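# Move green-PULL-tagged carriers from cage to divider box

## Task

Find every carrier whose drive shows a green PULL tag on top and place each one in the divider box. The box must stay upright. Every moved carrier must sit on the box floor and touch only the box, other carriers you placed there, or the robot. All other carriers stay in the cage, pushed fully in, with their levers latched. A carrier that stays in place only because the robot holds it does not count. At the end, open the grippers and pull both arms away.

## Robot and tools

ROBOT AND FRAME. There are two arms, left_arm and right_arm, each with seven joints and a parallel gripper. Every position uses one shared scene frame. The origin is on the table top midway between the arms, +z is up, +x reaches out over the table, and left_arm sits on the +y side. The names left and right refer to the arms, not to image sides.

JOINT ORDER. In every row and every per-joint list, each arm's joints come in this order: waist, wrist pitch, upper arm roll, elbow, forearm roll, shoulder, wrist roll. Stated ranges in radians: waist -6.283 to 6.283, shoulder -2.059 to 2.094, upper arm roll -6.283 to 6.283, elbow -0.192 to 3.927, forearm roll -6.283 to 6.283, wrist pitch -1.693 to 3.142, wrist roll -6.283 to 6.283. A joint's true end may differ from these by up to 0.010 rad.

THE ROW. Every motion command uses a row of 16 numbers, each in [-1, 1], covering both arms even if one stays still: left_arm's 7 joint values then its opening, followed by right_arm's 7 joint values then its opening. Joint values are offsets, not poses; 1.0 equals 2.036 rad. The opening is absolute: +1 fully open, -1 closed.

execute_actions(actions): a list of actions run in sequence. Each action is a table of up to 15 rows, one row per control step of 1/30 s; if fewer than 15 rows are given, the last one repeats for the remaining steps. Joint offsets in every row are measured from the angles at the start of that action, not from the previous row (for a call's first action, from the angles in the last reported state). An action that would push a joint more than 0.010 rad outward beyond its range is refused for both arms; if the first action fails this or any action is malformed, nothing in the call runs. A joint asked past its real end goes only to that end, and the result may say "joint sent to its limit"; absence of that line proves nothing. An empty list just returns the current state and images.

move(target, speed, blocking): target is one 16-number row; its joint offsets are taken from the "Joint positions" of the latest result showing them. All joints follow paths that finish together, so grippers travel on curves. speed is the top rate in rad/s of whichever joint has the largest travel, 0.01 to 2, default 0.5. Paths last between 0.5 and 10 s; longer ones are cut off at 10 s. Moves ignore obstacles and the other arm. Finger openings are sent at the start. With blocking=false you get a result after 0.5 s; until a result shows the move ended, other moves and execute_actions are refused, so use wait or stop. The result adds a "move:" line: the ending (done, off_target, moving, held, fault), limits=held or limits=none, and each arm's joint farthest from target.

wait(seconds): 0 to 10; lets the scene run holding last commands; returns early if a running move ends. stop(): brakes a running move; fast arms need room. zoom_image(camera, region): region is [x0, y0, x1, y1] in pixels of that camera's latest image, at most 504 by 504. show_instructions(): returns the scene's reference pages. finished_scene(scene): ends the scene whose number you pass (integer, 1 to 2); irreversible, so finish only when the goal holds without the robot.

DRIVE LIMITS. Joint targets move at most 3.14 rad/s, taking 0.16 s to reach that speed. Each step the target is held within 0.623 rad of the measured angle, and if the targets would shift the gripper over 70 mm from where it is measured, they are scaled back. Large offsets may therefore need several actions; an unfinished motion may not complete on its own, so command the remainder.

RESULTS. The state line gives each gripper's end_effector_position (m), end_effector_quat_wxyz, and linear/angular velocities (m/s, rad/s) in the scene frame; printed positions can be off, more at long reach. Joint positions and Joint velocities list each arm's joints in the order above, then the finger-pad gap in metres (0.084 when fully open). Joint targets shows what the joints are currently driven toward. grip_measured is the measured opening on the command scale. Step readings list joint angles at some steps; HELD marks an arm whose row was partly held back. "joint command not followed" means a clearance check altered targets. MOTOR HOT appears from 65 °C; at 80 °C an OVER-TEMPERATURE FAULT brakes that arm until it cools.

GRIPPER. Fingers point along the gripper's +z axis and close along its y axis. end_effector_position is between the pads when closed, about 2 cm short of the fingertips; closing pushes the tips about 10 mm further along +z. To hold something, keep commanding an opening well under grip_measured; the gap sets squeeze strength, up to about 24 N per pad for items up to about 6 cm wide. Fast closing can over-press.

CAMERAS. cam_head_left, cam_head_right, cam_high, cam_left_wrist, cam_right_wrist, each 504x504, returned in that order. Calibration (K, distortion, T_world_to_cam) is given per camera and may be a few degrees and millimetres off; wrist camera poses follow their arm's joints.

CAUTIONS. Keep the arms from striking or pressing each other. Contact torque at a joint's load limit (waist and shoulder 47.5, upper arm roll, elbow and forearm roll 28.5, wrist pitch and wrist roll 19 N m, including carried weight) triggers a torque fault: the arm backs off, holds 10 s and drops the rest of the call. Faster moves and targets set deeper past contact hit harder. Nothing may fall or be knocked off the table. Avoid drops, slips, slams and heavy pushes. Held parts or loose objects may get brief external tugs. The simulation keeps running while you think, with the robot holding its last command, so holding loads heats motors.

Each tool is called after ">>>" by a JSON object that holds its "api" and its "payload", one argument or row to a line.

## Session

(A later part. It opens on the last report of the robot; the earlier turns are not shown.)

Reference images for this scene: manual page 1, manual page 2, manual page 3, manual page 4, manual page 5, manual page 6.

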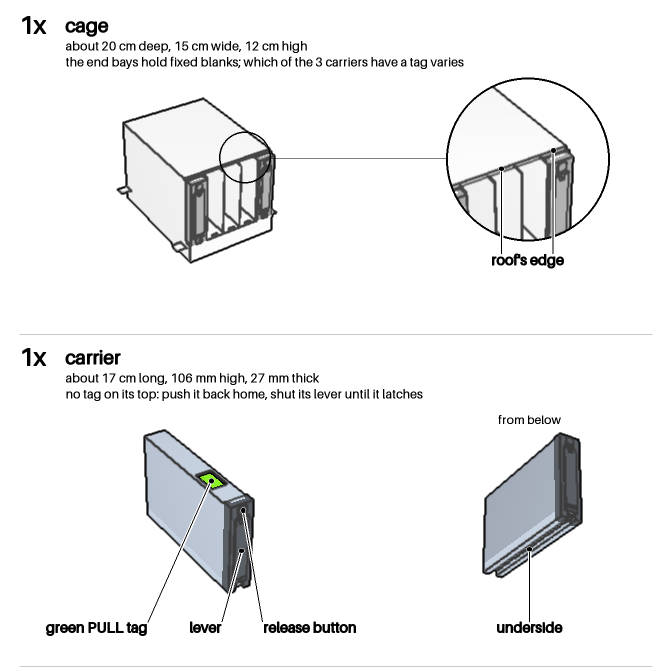

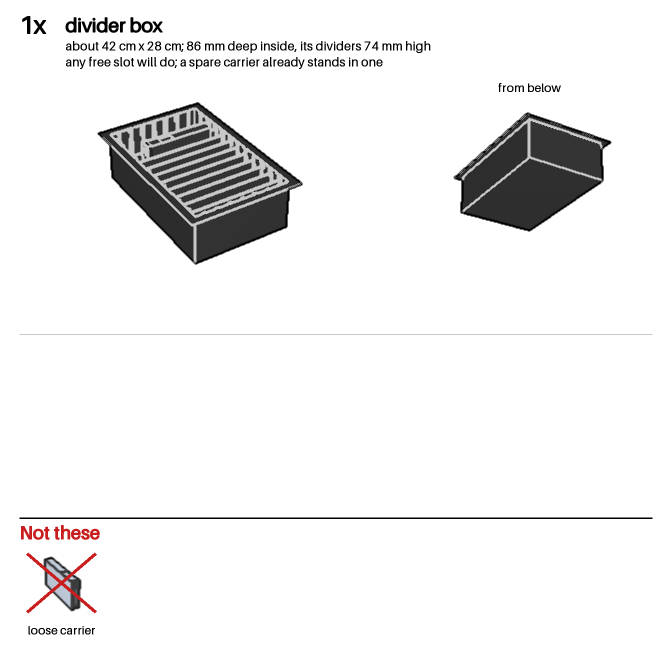

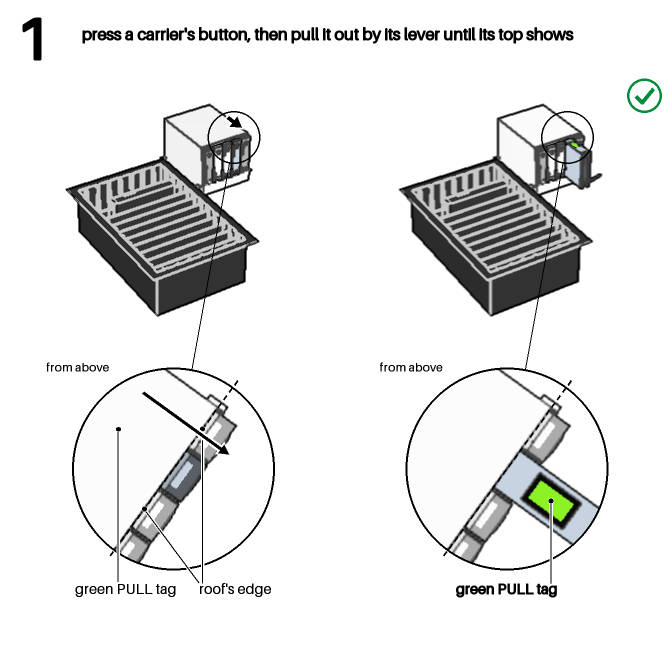

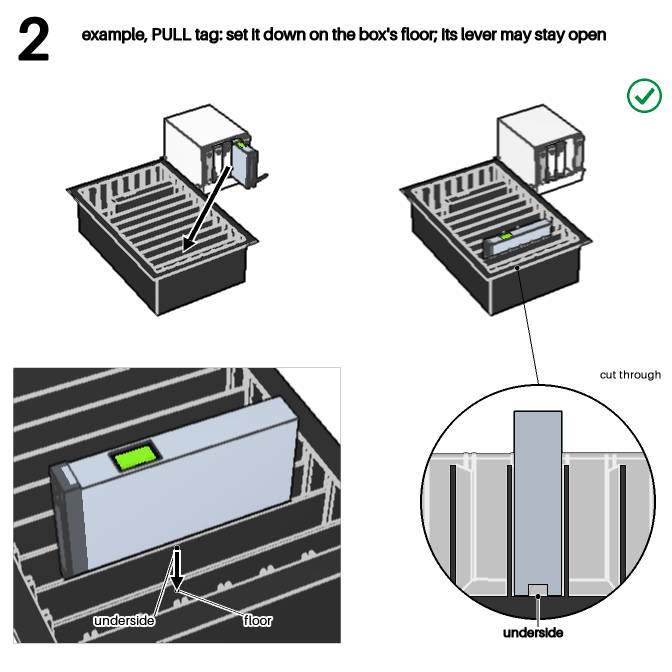

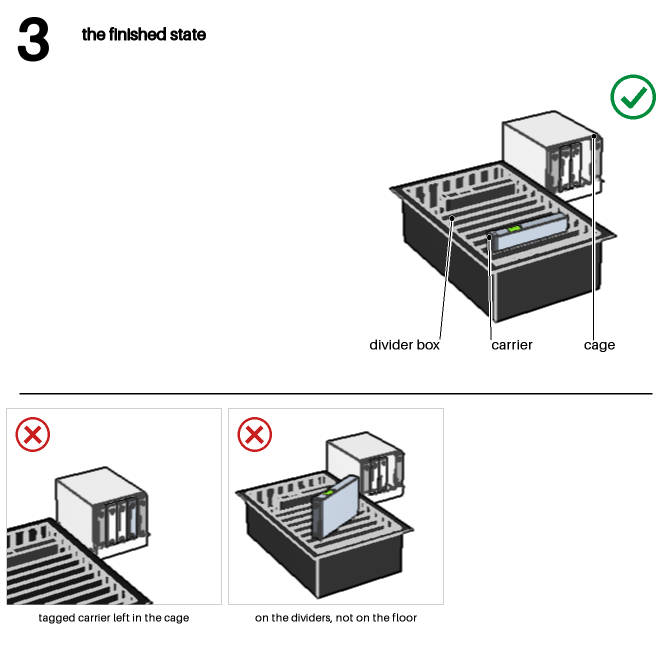

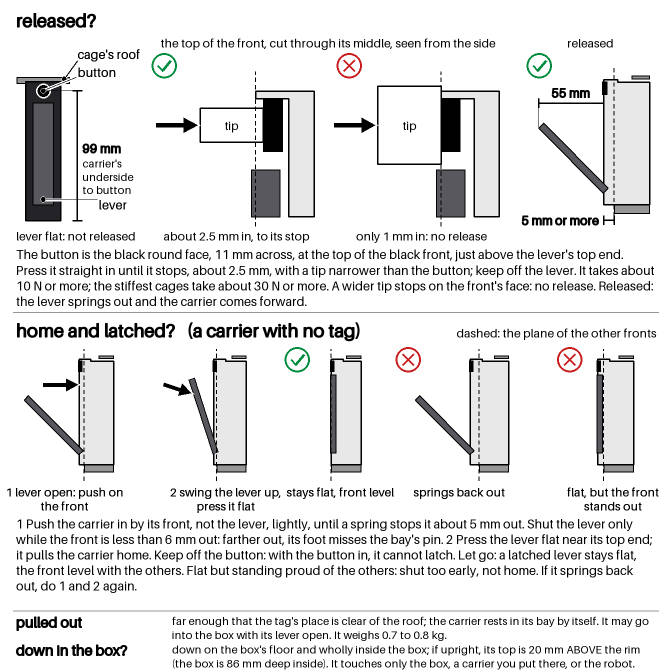

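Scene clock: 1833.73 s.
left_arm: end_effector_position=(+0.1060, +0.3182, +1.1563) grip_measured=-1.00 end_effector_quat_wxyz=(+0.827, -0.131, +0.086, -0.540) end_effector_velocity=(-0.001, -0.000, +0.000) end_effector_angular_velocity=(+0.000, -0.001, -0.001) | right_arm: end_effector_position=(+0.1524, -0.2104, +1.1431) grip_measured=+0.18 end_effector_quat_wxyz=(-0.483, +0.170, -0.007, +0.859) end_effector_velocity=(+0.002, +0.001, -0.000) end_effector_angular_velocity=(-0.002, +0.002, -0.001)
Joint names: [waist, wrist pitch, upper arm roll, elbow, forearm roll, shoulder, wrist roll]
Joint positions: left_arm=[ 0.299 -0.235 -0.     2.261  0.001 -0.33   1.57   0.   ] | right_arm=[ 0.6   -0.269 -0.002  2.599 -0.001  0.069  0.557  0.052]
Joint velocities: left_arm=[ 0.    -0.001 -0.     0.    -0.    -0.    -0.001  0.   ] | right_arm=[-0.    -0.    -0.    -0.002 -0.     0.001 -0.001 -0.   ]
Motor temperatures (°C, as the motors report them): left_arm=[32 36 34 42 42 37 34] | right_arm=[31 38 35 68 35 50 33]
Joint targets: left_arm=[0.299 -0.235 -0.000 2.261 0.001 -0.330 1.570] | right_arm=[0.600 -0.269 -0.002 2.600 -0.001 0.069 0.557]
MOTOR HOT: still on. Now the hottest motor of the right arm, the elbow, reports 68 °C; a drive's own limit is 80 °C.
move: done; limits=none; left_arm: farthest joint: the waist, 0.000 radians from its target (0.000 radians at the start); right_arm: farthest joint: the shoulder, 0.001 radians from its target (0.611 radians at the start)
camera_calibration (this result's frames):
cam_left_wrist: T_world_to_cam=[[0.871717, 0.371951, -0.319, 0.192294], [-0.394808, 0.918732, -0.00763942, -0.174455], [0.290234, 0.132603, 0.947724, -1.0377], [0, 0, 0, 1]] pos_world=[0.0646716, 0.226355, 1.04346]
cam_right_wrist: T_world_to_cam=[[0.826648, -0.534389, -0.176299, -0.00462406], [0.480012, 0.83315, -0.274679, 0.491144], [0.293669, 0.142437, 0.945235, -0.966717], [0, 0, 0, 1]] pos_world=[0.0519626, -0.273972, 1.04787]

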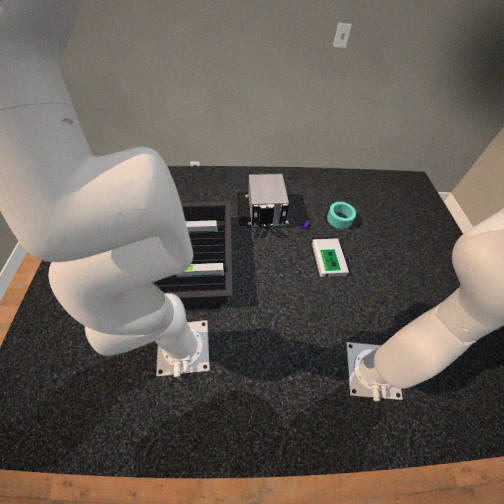

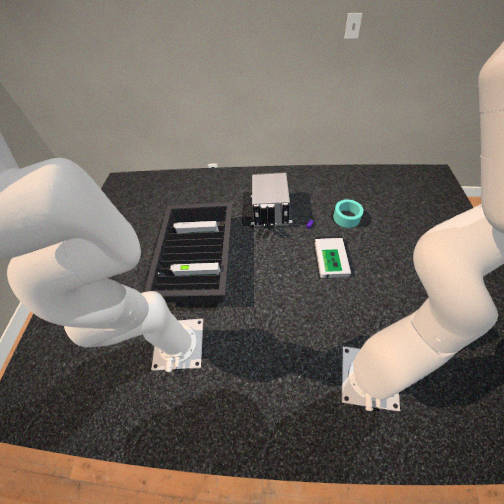

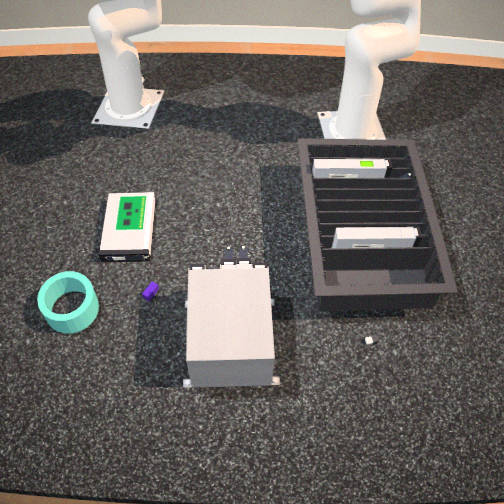

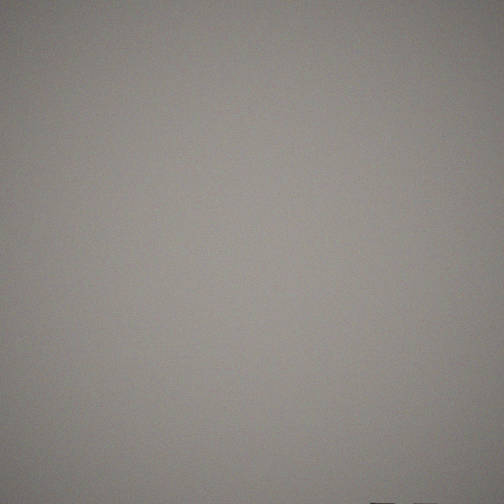

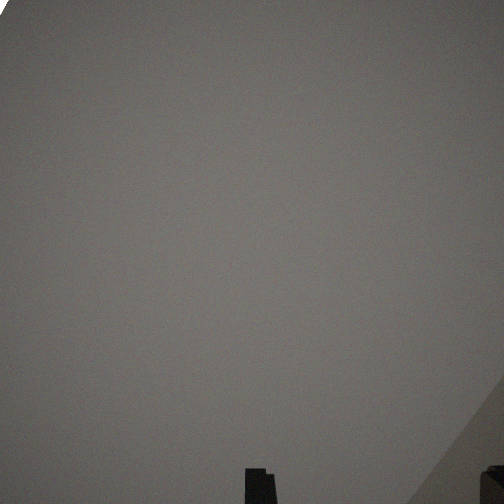

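>>> {"api": "wait", "payload": {
  "seconds": 10
}}

Scene clock: 1891.80 s.
left_arm: end_effector_position=(+0.1060, +0.3182, +1.1563) grip_measured=-1.00 end_effector_quat_wxyz=(+0.827, -0.131, +0.086, -0.540) end_effector_velocity=(-0.001, +0.000, +0.000) end_effector_angular_velocity=(-0.000, -0.001, +0.001) | right_arm: end_effector_position=(+0.1522, -0.2106, +1.1431) grip_measured=+0.18 end_effector_quat_wxyz=(-0.483, +0.170, -0.007, +0.859) end_effector_velocity=(-0.000, +0.000, +0.000) end_effector_angular_velocity=(+0.001, -0.001, +0.001)
Joint names: [waist, wrist pitch, upper arm roll, elbow, forearm roll, shoulder, wrist roll]
Joint positions: left_arm=[ 0.299 -0.235 -0.     2.261  0.001 -0.33   1.57   0.   ] | right_arm=[ 0.6   -0.269 -0.002  2.6   -0.001  0.069  0.557  0.052]
Joint velocities: left_arm=[-0.001  0.     0.001  0.001 -0.    -0.    -0.     0.   ] | right_arm=[ 0.001 -0.001 -0.    -0.     0.    -0.     0.001 -0.   ]
Motor temperatures (°C, as the motors report them): left_arm=[32 36 34 41 42 37 34] | right_arm=[31 38 35 59 35 45 33]
Joint targets: left_arm=[0.299 -0.235 -0.000 2.261 0.001 -0.330 1.570] | right_arm=[0.600 -0.269 -0.002 2.600 -0.001 0.069 0.557]
MOTOR HOT: cleared. Now the hottest motor of the right arm, the elbow, reports 59 °C.
wait: 10.00 s; at rest from the start
camera_calibration (this result's frames):
cam_left_wrist: T_world_to_cam=[[0.871718, 0.371951, -0.318999, 0.192294], [-0.394807, 0.918732, -0.00763944, -0.174455], [0.290234, 0.132603, 0.947724, -1.0377], [0, 0, 0, 1]] pos_world=[0.0646715, 0.226355, 1.04346]
cam_right_wrist: T_world_to_cam=[[0.826593, -0.53456, -0.17604, -0.00481959], [0.480328, 0.833079, -0.274344, 0.490953], [0.293309, 0.142214, 0.945381, -0.966844], [0, 0, 0, 1]] pos_world=[0.0517493, -0.27408, 1.04788]

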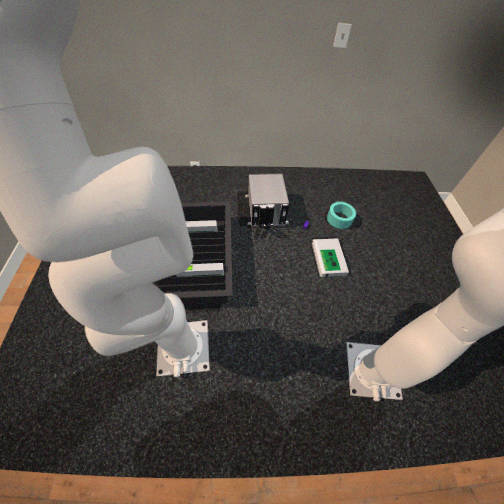

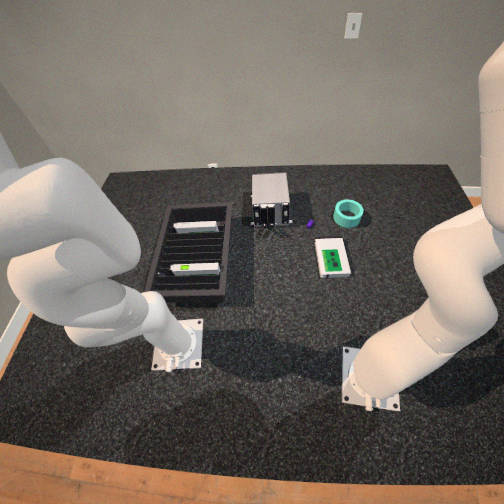

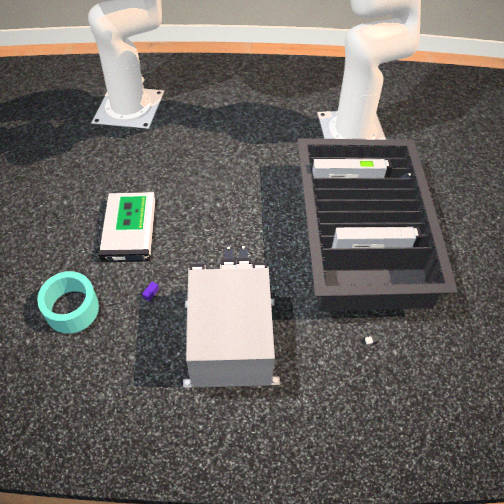

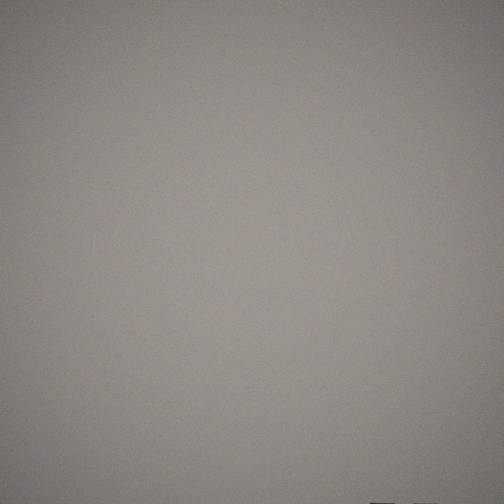

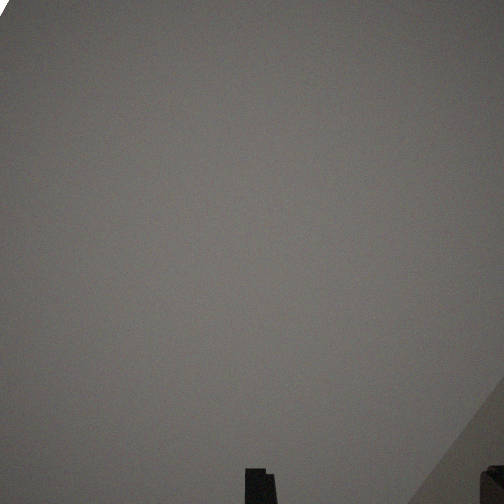

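>>> {"api": "move", "payload": {
  "target": [0,0,0,0,0,0,0,-1, 0.0152,0.7512,0.001,-0.3654,0,0.2569,-0.0604,-1],
  "speed": 1.0
}}

Scene clock: 1919.33 s.
left_arm: end_effector_position=(+0.1060, +0.3182, +1.1563) grip_measured=-1.00 end_effector_quat_wxyz=(+0.827, -0.131, +0.086, -0.540) end_effector_velocity=(+0.000, -0.000, +0.000) end_effector_angular_velocity=(+0.000, +0.001, +0.000) | right_arm: end_effector_position=(+0.5136, -0.0046, +0.2005) grip_measured=-1.00 end_effector_quat_wxyz=(-0.001, +0.999, +0.034, +0.002) end_effector_velocity=(-0.001, +0.001, -0.000) end_effector_angular_velocity=(-0.000, +0.001, +0.002)
Joint names: [waist, wrist pitch, upper arm roll, elbow, forearm roll, shoulder, wrist roll]
Joint positions: left_arm=[ 0.299 -0.235 -0.     2.261  0.001 -0.33   1.57   0.   ] | right_arm=[ 0.631  1.26   0.     1.856 -0.001  0.591  0.434  0.   ]
Joint velocities: left_arm=[ 0.001  0.002 -0.001  0.001  0.     0.     0.     0.   ] | right_arm=[ 0.001  0.001  0.     0.     0.     0.    -0.001  0.   ]
Motor temperatures (°C, as the motors report them): left_arm=[32 36 34 41 42 37 34] | right_arm=[31 38 35 60 35 45 33]
Joint targets: left_arm=[0.299 -0.235 -0.000 2.261 0.001 -0.330 1.570] | right_arm=[0.631 1.260 0.000 1.856 -0.001 0.592 0.434]
move: done; limits=none; left_arm: farthest joint: the waist, 0.000 radians from its target (0.000 radians at the start); right_arm: farthest joint: the shoulder, 0.001 radians from its target (0.523 radians at the start)
camera_calibration (this result's frames):
cam_left_wrist: T_world_to_cam=[[0.871718, 0.371951, -0.318999, 0.192294], [-0.394808, 0.918732, -0.00763954, -0.174455], [0.290234, 0.132603, 0.947724, -1.0377], [0, 0, 0, 1]] pos_world=[0.0646715, 0.226355, 1.04346]
cam_right_wrist: T_world_to_cam=[[0.069883, -0.997555, -0.00117335, -0.00798937], [-0.997428, -0.0698552, -0.0160674, 0.590144], [0.0159461, 0.00229316, -0.99987, 0.320855], [0, 0, 0, 1]] pos_world=[0.584068, 0.032519, 0.330286]

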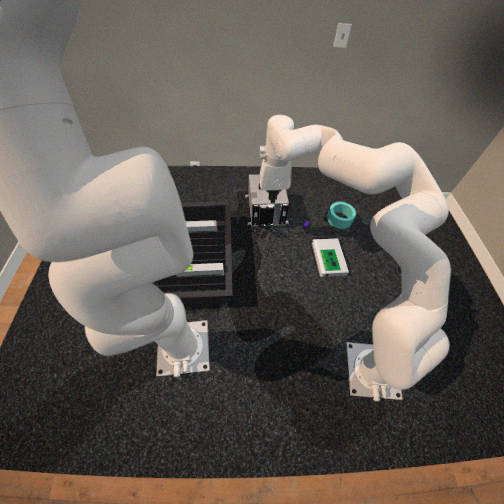

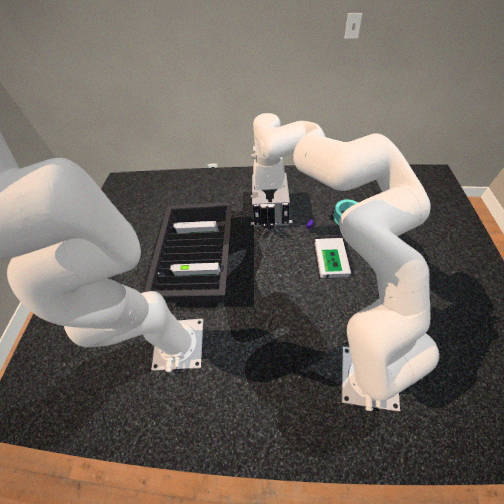

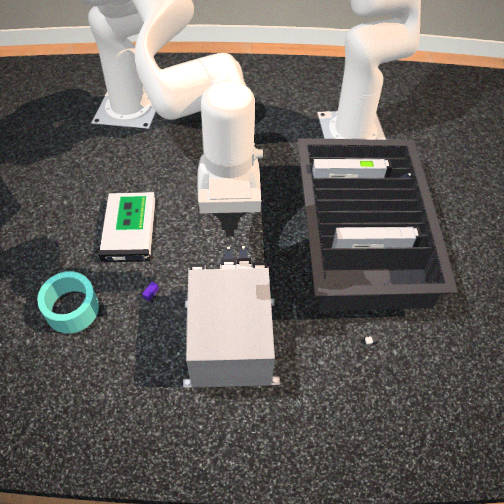

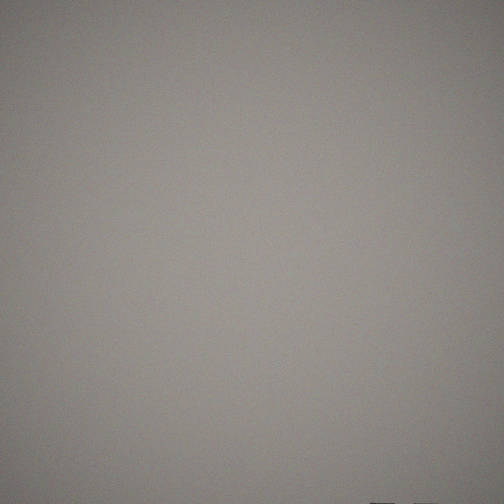

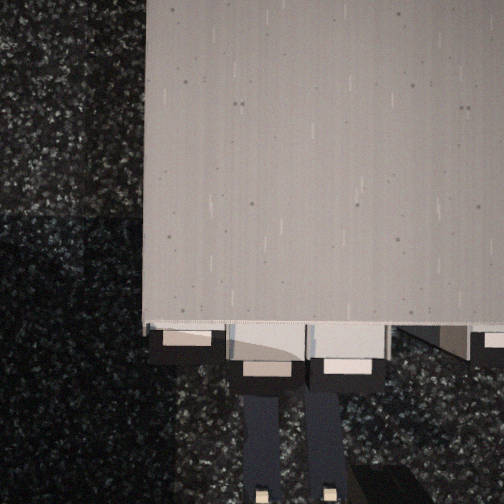

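>>> {"api": "move", "payload": {
  "target": [0,0,0,0,0,0,0,-1, 0,-0.0732,0,-0.0540,0,0.0201,0,-1],
  "speed": 0.4
}}

>>> {"api": "move", "payload": {
  "target": [0,0,0,0,0,0,0,-1, 0,-0.0506,0,-0.0255,0,0.0250,0,-1],
  "speed": 0.2
}}

Scene clock: 1931.87 s.
left_arm: end_effector_position=(+0.1060, +0.3182, +1.1563) grip_measured=-1.00 end_effector_quat_wxyz=(+0.827, -0.131, +0.086, -0.540) end_effector_velocity=(-0.001, -0.001, +0.000) end_effector_angular_velocity=(+0.001, -0.001, -0.001) | right_arm: end_effector_position=(+0.5134, -0.0047, +0.1397) grip_measured=-1.00 end_effector_quat_wxyz=(-0.000, +0.999, +0.034, +0.001) end_effector_velocity=(-0.001, -0.000, -0.002) end_effector_angular_velocity=(-0.002, +0.002, +0.001)
Joint names: [waist, wrist pitch, upper arm roll, elbow, forearm roll, shoulder, wrist roll]
Joint positions: left_arm=[ 0.299 -0.235 -0.     2.261  0.001 -0.33   1.57   0.   ] | right_arm=[ 0.631  1.111  0.     1.746 -0.001  0.632  0.434  0.   ]
Joint velocities: left_arm=[-0.001 -0.001 -0.001  0.    -0.    -0.     0.001  0.   ] | right_arm=[ 0.    -0.002 -0.    -0.003 -0.001  0.002 -0.     0.   ]
Motor temperatures (°C, as the motors report them): left_arm=[32 36 34 41 42 37 34] | right_arm=[31 38 35 64 35 47 33]
Joint targets: left_arm=[0.299 -0.235 -0.000 2.261 0.001 -0.330 1.570] | right_arm=[0.631 1.111 0.000 1.746 -0.001 0.632 0.434]
move: done; limits=none; left_arm: farthest joint: the waist, 0.000 radians from its target (0.000 radians at the start); right_arm: farthest joint: the waist, 0.000 radians from its target (0.000 radians at the start)
camera_calibration (this result's frames):
cam_left_wrist: T_world_to_cam=[[0.871718, 0.371951, -0.318999, 0.192294], [-0.394807, 0.918732, -0.00763942, -0.174455], [0.290234, 0.132603, 0.947724, -1.0377], [0, 0, 0, 1]] pos_world=[0.0646715, 0.226355, 1.04346]
cam_right_wrist: T_world_to_cam=[[0.0700131, -0.997546, -0.000606963, -0.00825661], [-0.997439, -0.0699967, -0.0147037, 0.588812], [0.0146251, 0.00163486, -0.999892, 0.260774], [0, 0, 0, 1]] pos_world=[0.584068, 0.0325522, 0.269398]

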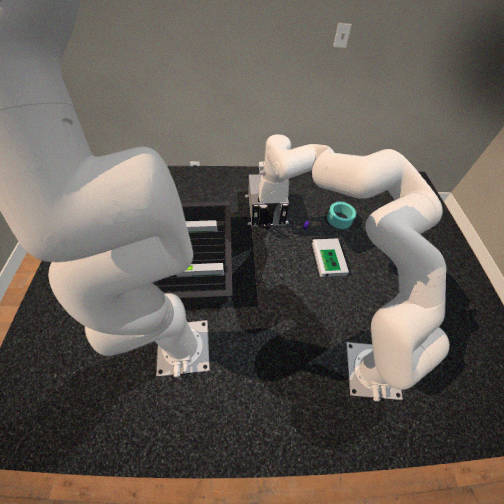

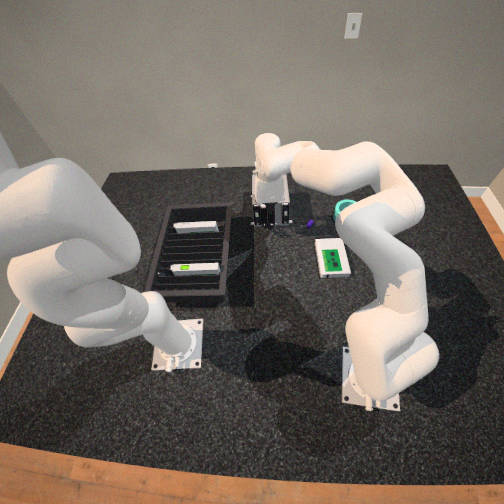

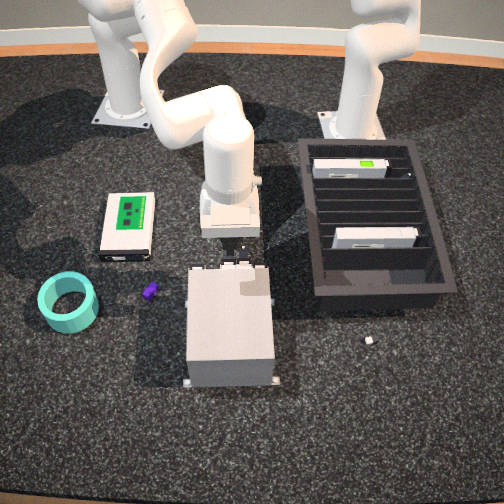

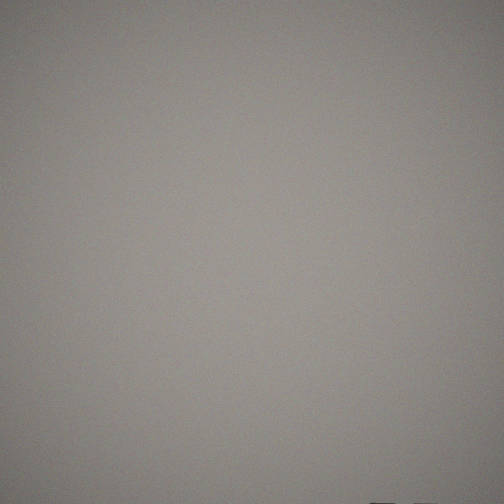

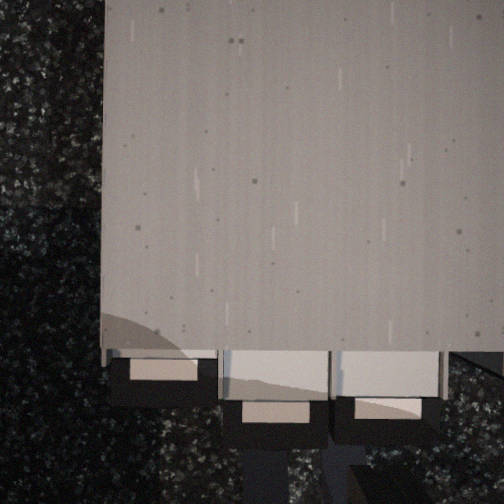

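Scene clock: 1932.87 s.
left_arm: end_effector_position=(+0.1060, +0.3182, +1.1563) grip_measured=-1.00 end_effector_quat_wxyz=(+0.827, -0.131, +0.086, -0.540) end_effector_velocity=(-0.001, -0.001, +0.000) end_effector_angular_velocity=(+0.001, -0.001, -0.002) | right_arm: end_effector_position=(+0.5136, -0.0046, +0.0943) grip_measured=-1.00 end_effector_quat_wxyz=(-0.001, +0.999, +0.034, +0.002) end_effector_velocity=(-0.002, -0.000, -0.005) end_effector_angular_velocity=(-0.005, +0.007, +0.003)
Joint names: [waist, wrist pitch, upper arm roll, elbow, forearm roll, shoulder, wrist roll]
Joint positions: left_arm=[ 0.299 -0.235 -0.     2.261  0.001 -0.33   1.57   0.   ] | right_arm=[ 0.631  1.009  0.     1.695 -0.001  0.682  0.434  0.   ]
Joint velocities: left_arm=[ 0.    -0.001 -0.002  0.001 -0.    -0.    -0.001  0.   ] | right_arm=[ 0.002 -0.001  0.    -0.005 -0.001  0.005 -0.001  0.   ]
Motor temperatures (°C, as the motors report them): left_arm=[32 36 34 41 42 37 34] | right_arm=[31 38 35 65 35 47 33]
Joint targets: left_arm=[0.299 -0.235 -0.000 2.261 0.001 -0.330 1.570] | right_arm=[0.631 1.008 0.000 1.694 -0.001 0.683 0.434]
MOTOR HOT: a motor of the right arm reached 65 °C. Now the hottest motor of the right arm, the elbow, reports 65 °C. The temperature limit of the motors' drives, at which the controller stops that arm, is 80 °C. To cool a motor, set the load down, stop pushing, or move to a pose that needs little force.
move: done; limits=none; left_arm: farthest joint: the waist, 0.000 radians from its target (0.000 radians at the start); right_arm: farthest joint: the elbow, 0.001 radians from its target (0.052 radians at the start)
camera_calibration (this result's frames):
cam_left_wrist: T_world_to_cam=[[0.871718, 0.371951, -0.318999, 0.192294], [-0.394807, 0.918732, -0.00763937, -0.174455], [0.290233, 0.132603, 0.947724, -1.0377], [0, 0, 0, 1]] pos_world=[0.0646715, 0.226355, 1.04346]
cam_right_wrist: T_world_to_cam=[[0.0700884, -0.99754, -0.00100447, -0.00817268], [-0.997423, -0.0700646, -0.015454, 0.588418], [0.0153456, 0.00208503, -0.99988, 0.215], [0, 0, 0, 1]] pos_world=[0.584175, 0.0326264, 0.22406]

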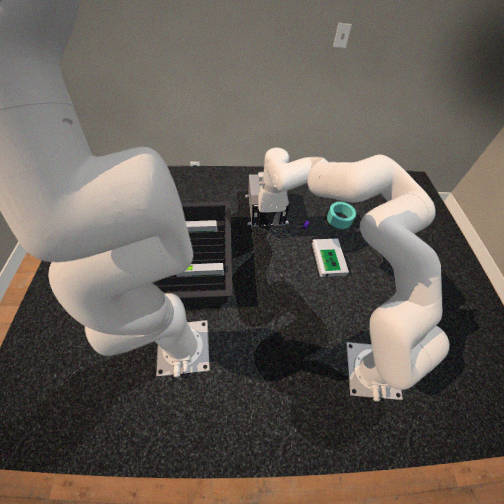

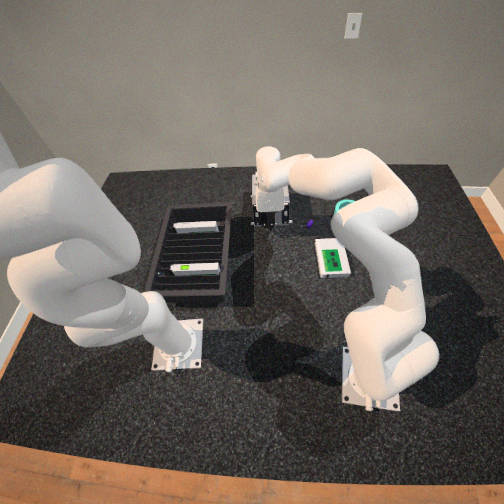

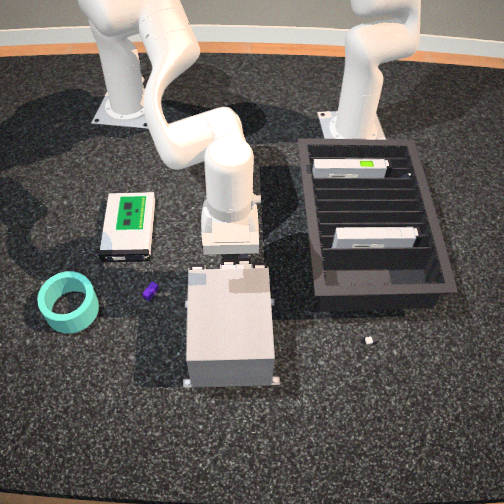

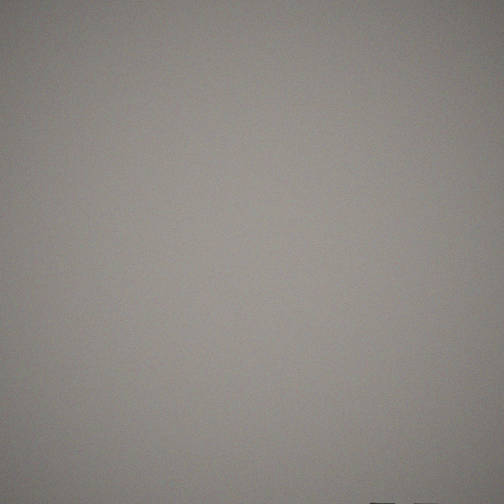

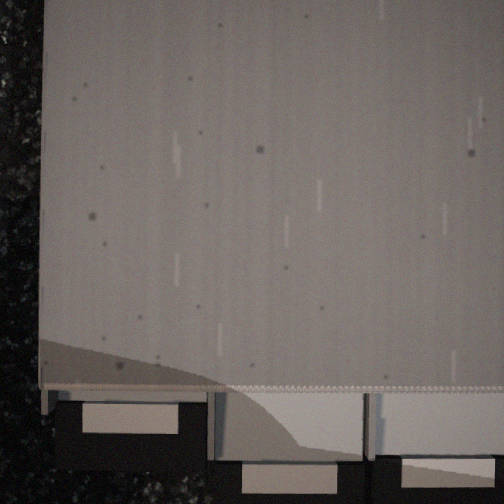

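>>> {"api": "move", "payload": {
  "target": [0,0,0,0,0,0,0,-1, 0.0107,-0.0319,0,-0.0801,0,-0.0476,0.0103,-1],
  "speed": 0.2
}}

>>> {"api": "move", "payload": {
  "target": [0,0,0,0,0,0,0,-1, 0.0114,-0.027,0,-0.0702,0,-0.0432,0.0118,-1],
  "speed": 0.2
}}

Scene clock: 1940.20 s.
left_arm: end_effector_position=(+0.1060, +0.3182, +1.1563) grip_measured=-1.00 end_effector_quat_wxyz=(+0.827, -0.131, +0.086, -0.540) end_effector_velocity=(+0.000, -0.000, -0.000) end_effector_angular_velocity=(+0.000, +0.000, -0.001) | right_arm: end_effector_position=(+0.4826, -0.0067, +0.0940) grip_measured=-1.00 end_effector_quat_wxyz=(-0.001, +0.999, +0.035, +0.002) end_effector_velocity=(-0.001, +0.001, -0.000) end_effector_angular_velocity=(+0.000, -0.001, +0.002)
Joint names: [waist, wrist pitch, upper arm roll, elbow, forearm roll, shoulder, wrist roll]
Joint positions: left_arm=[ 0.299 -0.235 -0.     2.261  0.001 -0.33   1.57   0.   ] | right_arm=[ 0.653  0.943 -0.     1.533 -0.001  0.585  0.455  0.   ]
Joint velocities: left_arm=[ 0.    -0.    -0.001 -0.001  0.    -0.    -0.     0.   ] | right_arm=[ 0.001 -0.002  0.001 -0.002 -0.001 -0.001  0.     0.   ]
Motor temperatures (°C, as the motors report them): left_arm=[32 36 34 41 42 37 34] | right_arm=[31 38 35 66 35 48 33]
Joint targets: left_arm=[0.299 -0.235 -0.000 2.261 0.001 -0.330 1.570] | right_arm=[0.653 0.944 0.000 1.532 -0.001 0.586 0.455]
MOTOR HOT: still on. Now the hottest motor of the right arm, the elbow, reports 66 °C; a drive's own limit is 80 °C.
move: done; limits=none; left_arm: farthest joint: the waist, 0.000 radians from its target (0.000 radians at the start); right_arm: farthest joint: the elbow, 0.001 radians from its target (0.163 radians at the start)
camera_calibration (this result's frames):
cam_left_wrist: T_world_to_cam=[[0.871718, 0.371951, -0.319, 0.192294], [-0.394807, 0.918732, -0.00763938, -0.174455], [0.290234, 0.132603, 0.947724, -1.0377], [0, 0, 0, 1]] pos_world=[0.0646715, 0.226355, 1.04346]
cam_right_wrist: T_world_to_cam=[[0.0707308, -0.997495, -0.00109058, -0.00844221], [-0.997375, -0.0707052, -0.0156135, 0.557319], [0.0154973, 0.00219208, -0.999878, 0.215058], [0, 0, 0, 1]] pos_world=[0.55312, 0.0305129, 0.223724]

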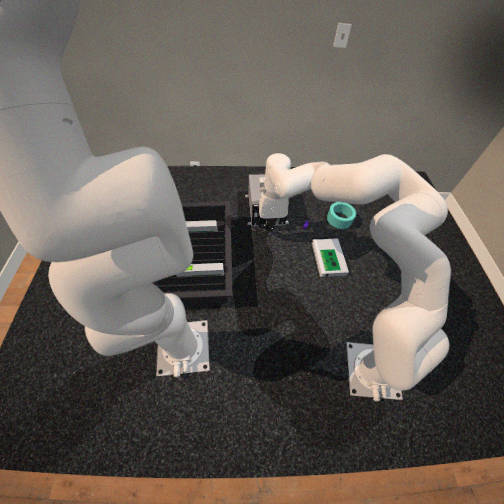

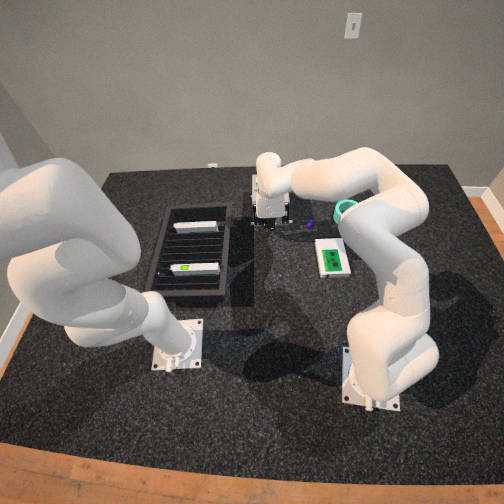

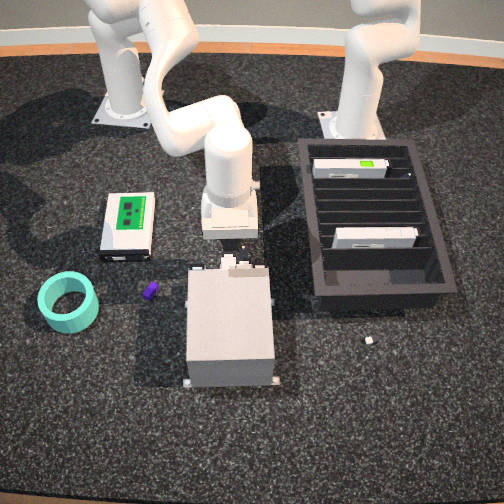

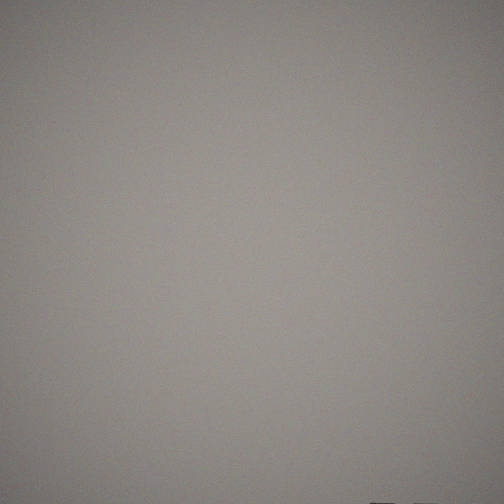

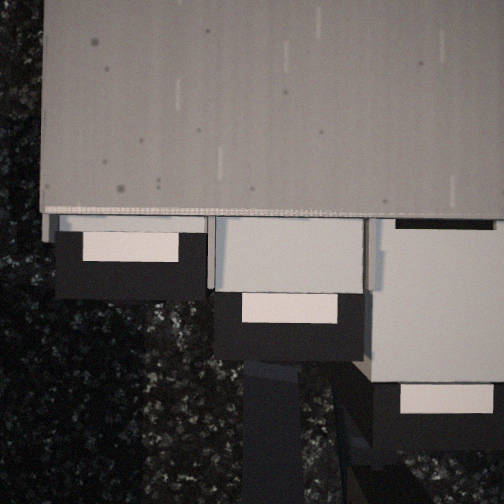

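Scene clock: 1941.40 s.
left_arm: end_effector_position=(+0.1060, +0.3182, +1.1563) grip_measured=-1.00 end_effector_quat_wxyz=(+0.827, -0.131, +0.086, -0.540) end_effector_velocity=(-0.000, -0.000, -0.000) end_effector_angular_velocity=(+0.001, -0.001, -0.001) | right_arm: end_effector_position=(+0.4520, -0.0090, +0.0938) grip_measured=-1.00 end_effector_quat_wxyz=(-0.001, +0.999, +0.034, +0.002) end_effector_velocity=(-0.000, -0.000, +0.000) end_effector_angular_velocity=(-0.000, -0.001, -0.000)
Joint names: [waist, wrist pitch, upper arm roll, elbow, forearm roll, shoulder, wrist roll]
Joint positions: left_arm=[ 0.299 -0.235 -0.     2.261  0.001 -0.33   1.57   0.   ] | right_arm=[ 0.676  0.888 -0.     1.39  -0.001  0.498  0.479  0.   ]
Joint velocities: left_arm=[ 0.001 -0.002 -0.001 -0.    -0.     0.    -0.     0.   ] | right_arm=[ 0.    -0.002 -0.    -0.003 -0.001 -0.002  0.001  0.   ]
Motor temperatures (°C, as the motors report them): left_arm=[32 36 34 41 42 37 34] | right_arm=[31 38 35 65 35 48 33]
Joint targets: left_arm=[0.299 -0.235 -0.000 2.261 0.001 -0.330 1.570] | right_arm=[0.676 0.888 -0.000 1.390 -0.001 0.497 0.479]
MOTOR HOT: still on. Now the hottest motor of the right arm, the elbow, reports 65 °C; a drive's own limit is 80 °C.
move: done; limits=none; left_arm: farthest joint: the waist, 0.000 radians from its target (0.000 radians at the start); right_arm: farthest joint: the shoulder, 0.001 radians from its target (0.088 radians at the start)
camera_calibration (this result's frames):
cam_left_wrist: T_world_to_cam=[[0.871718, 0.371951, -0.319, 0.192294], [-0.394807, 0.918732, -0.00763933, -0.174455], [0.290234, 0.132603, 0.947724, -1.0377], [0, 0, 0, 1]] pos_world=[0.0646716, 0.226355, 1.04346]
cam_right_wrist: T_world_to_cam=[[0.0698183, -0.997559, -0.00144576, -0.00808671], [-0.997432, -0.0697862, -0.0160942, 0.52674], [0.015954, 0.00256571, -0.999869, 0.215149], [0, 0, 0, 1]] pos_world=[0.522519, 0.0281402, 0.223586]

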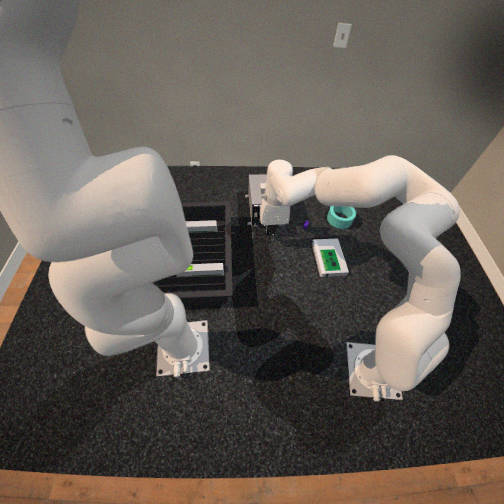

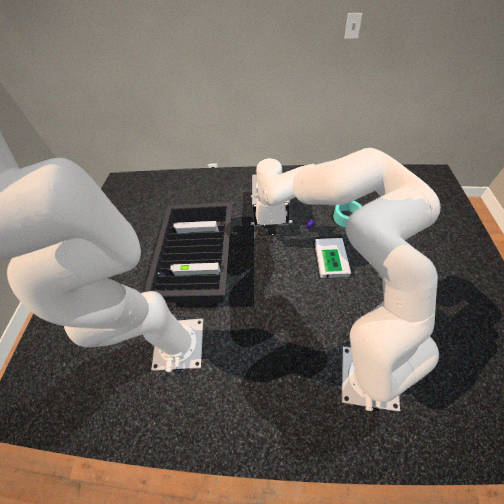

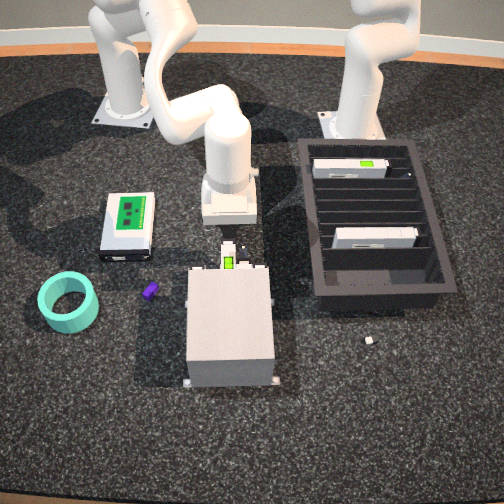

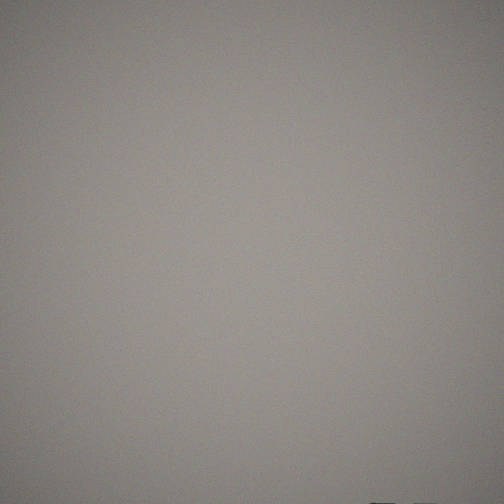

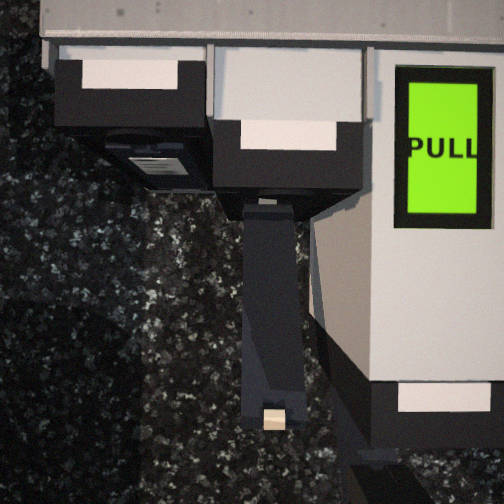

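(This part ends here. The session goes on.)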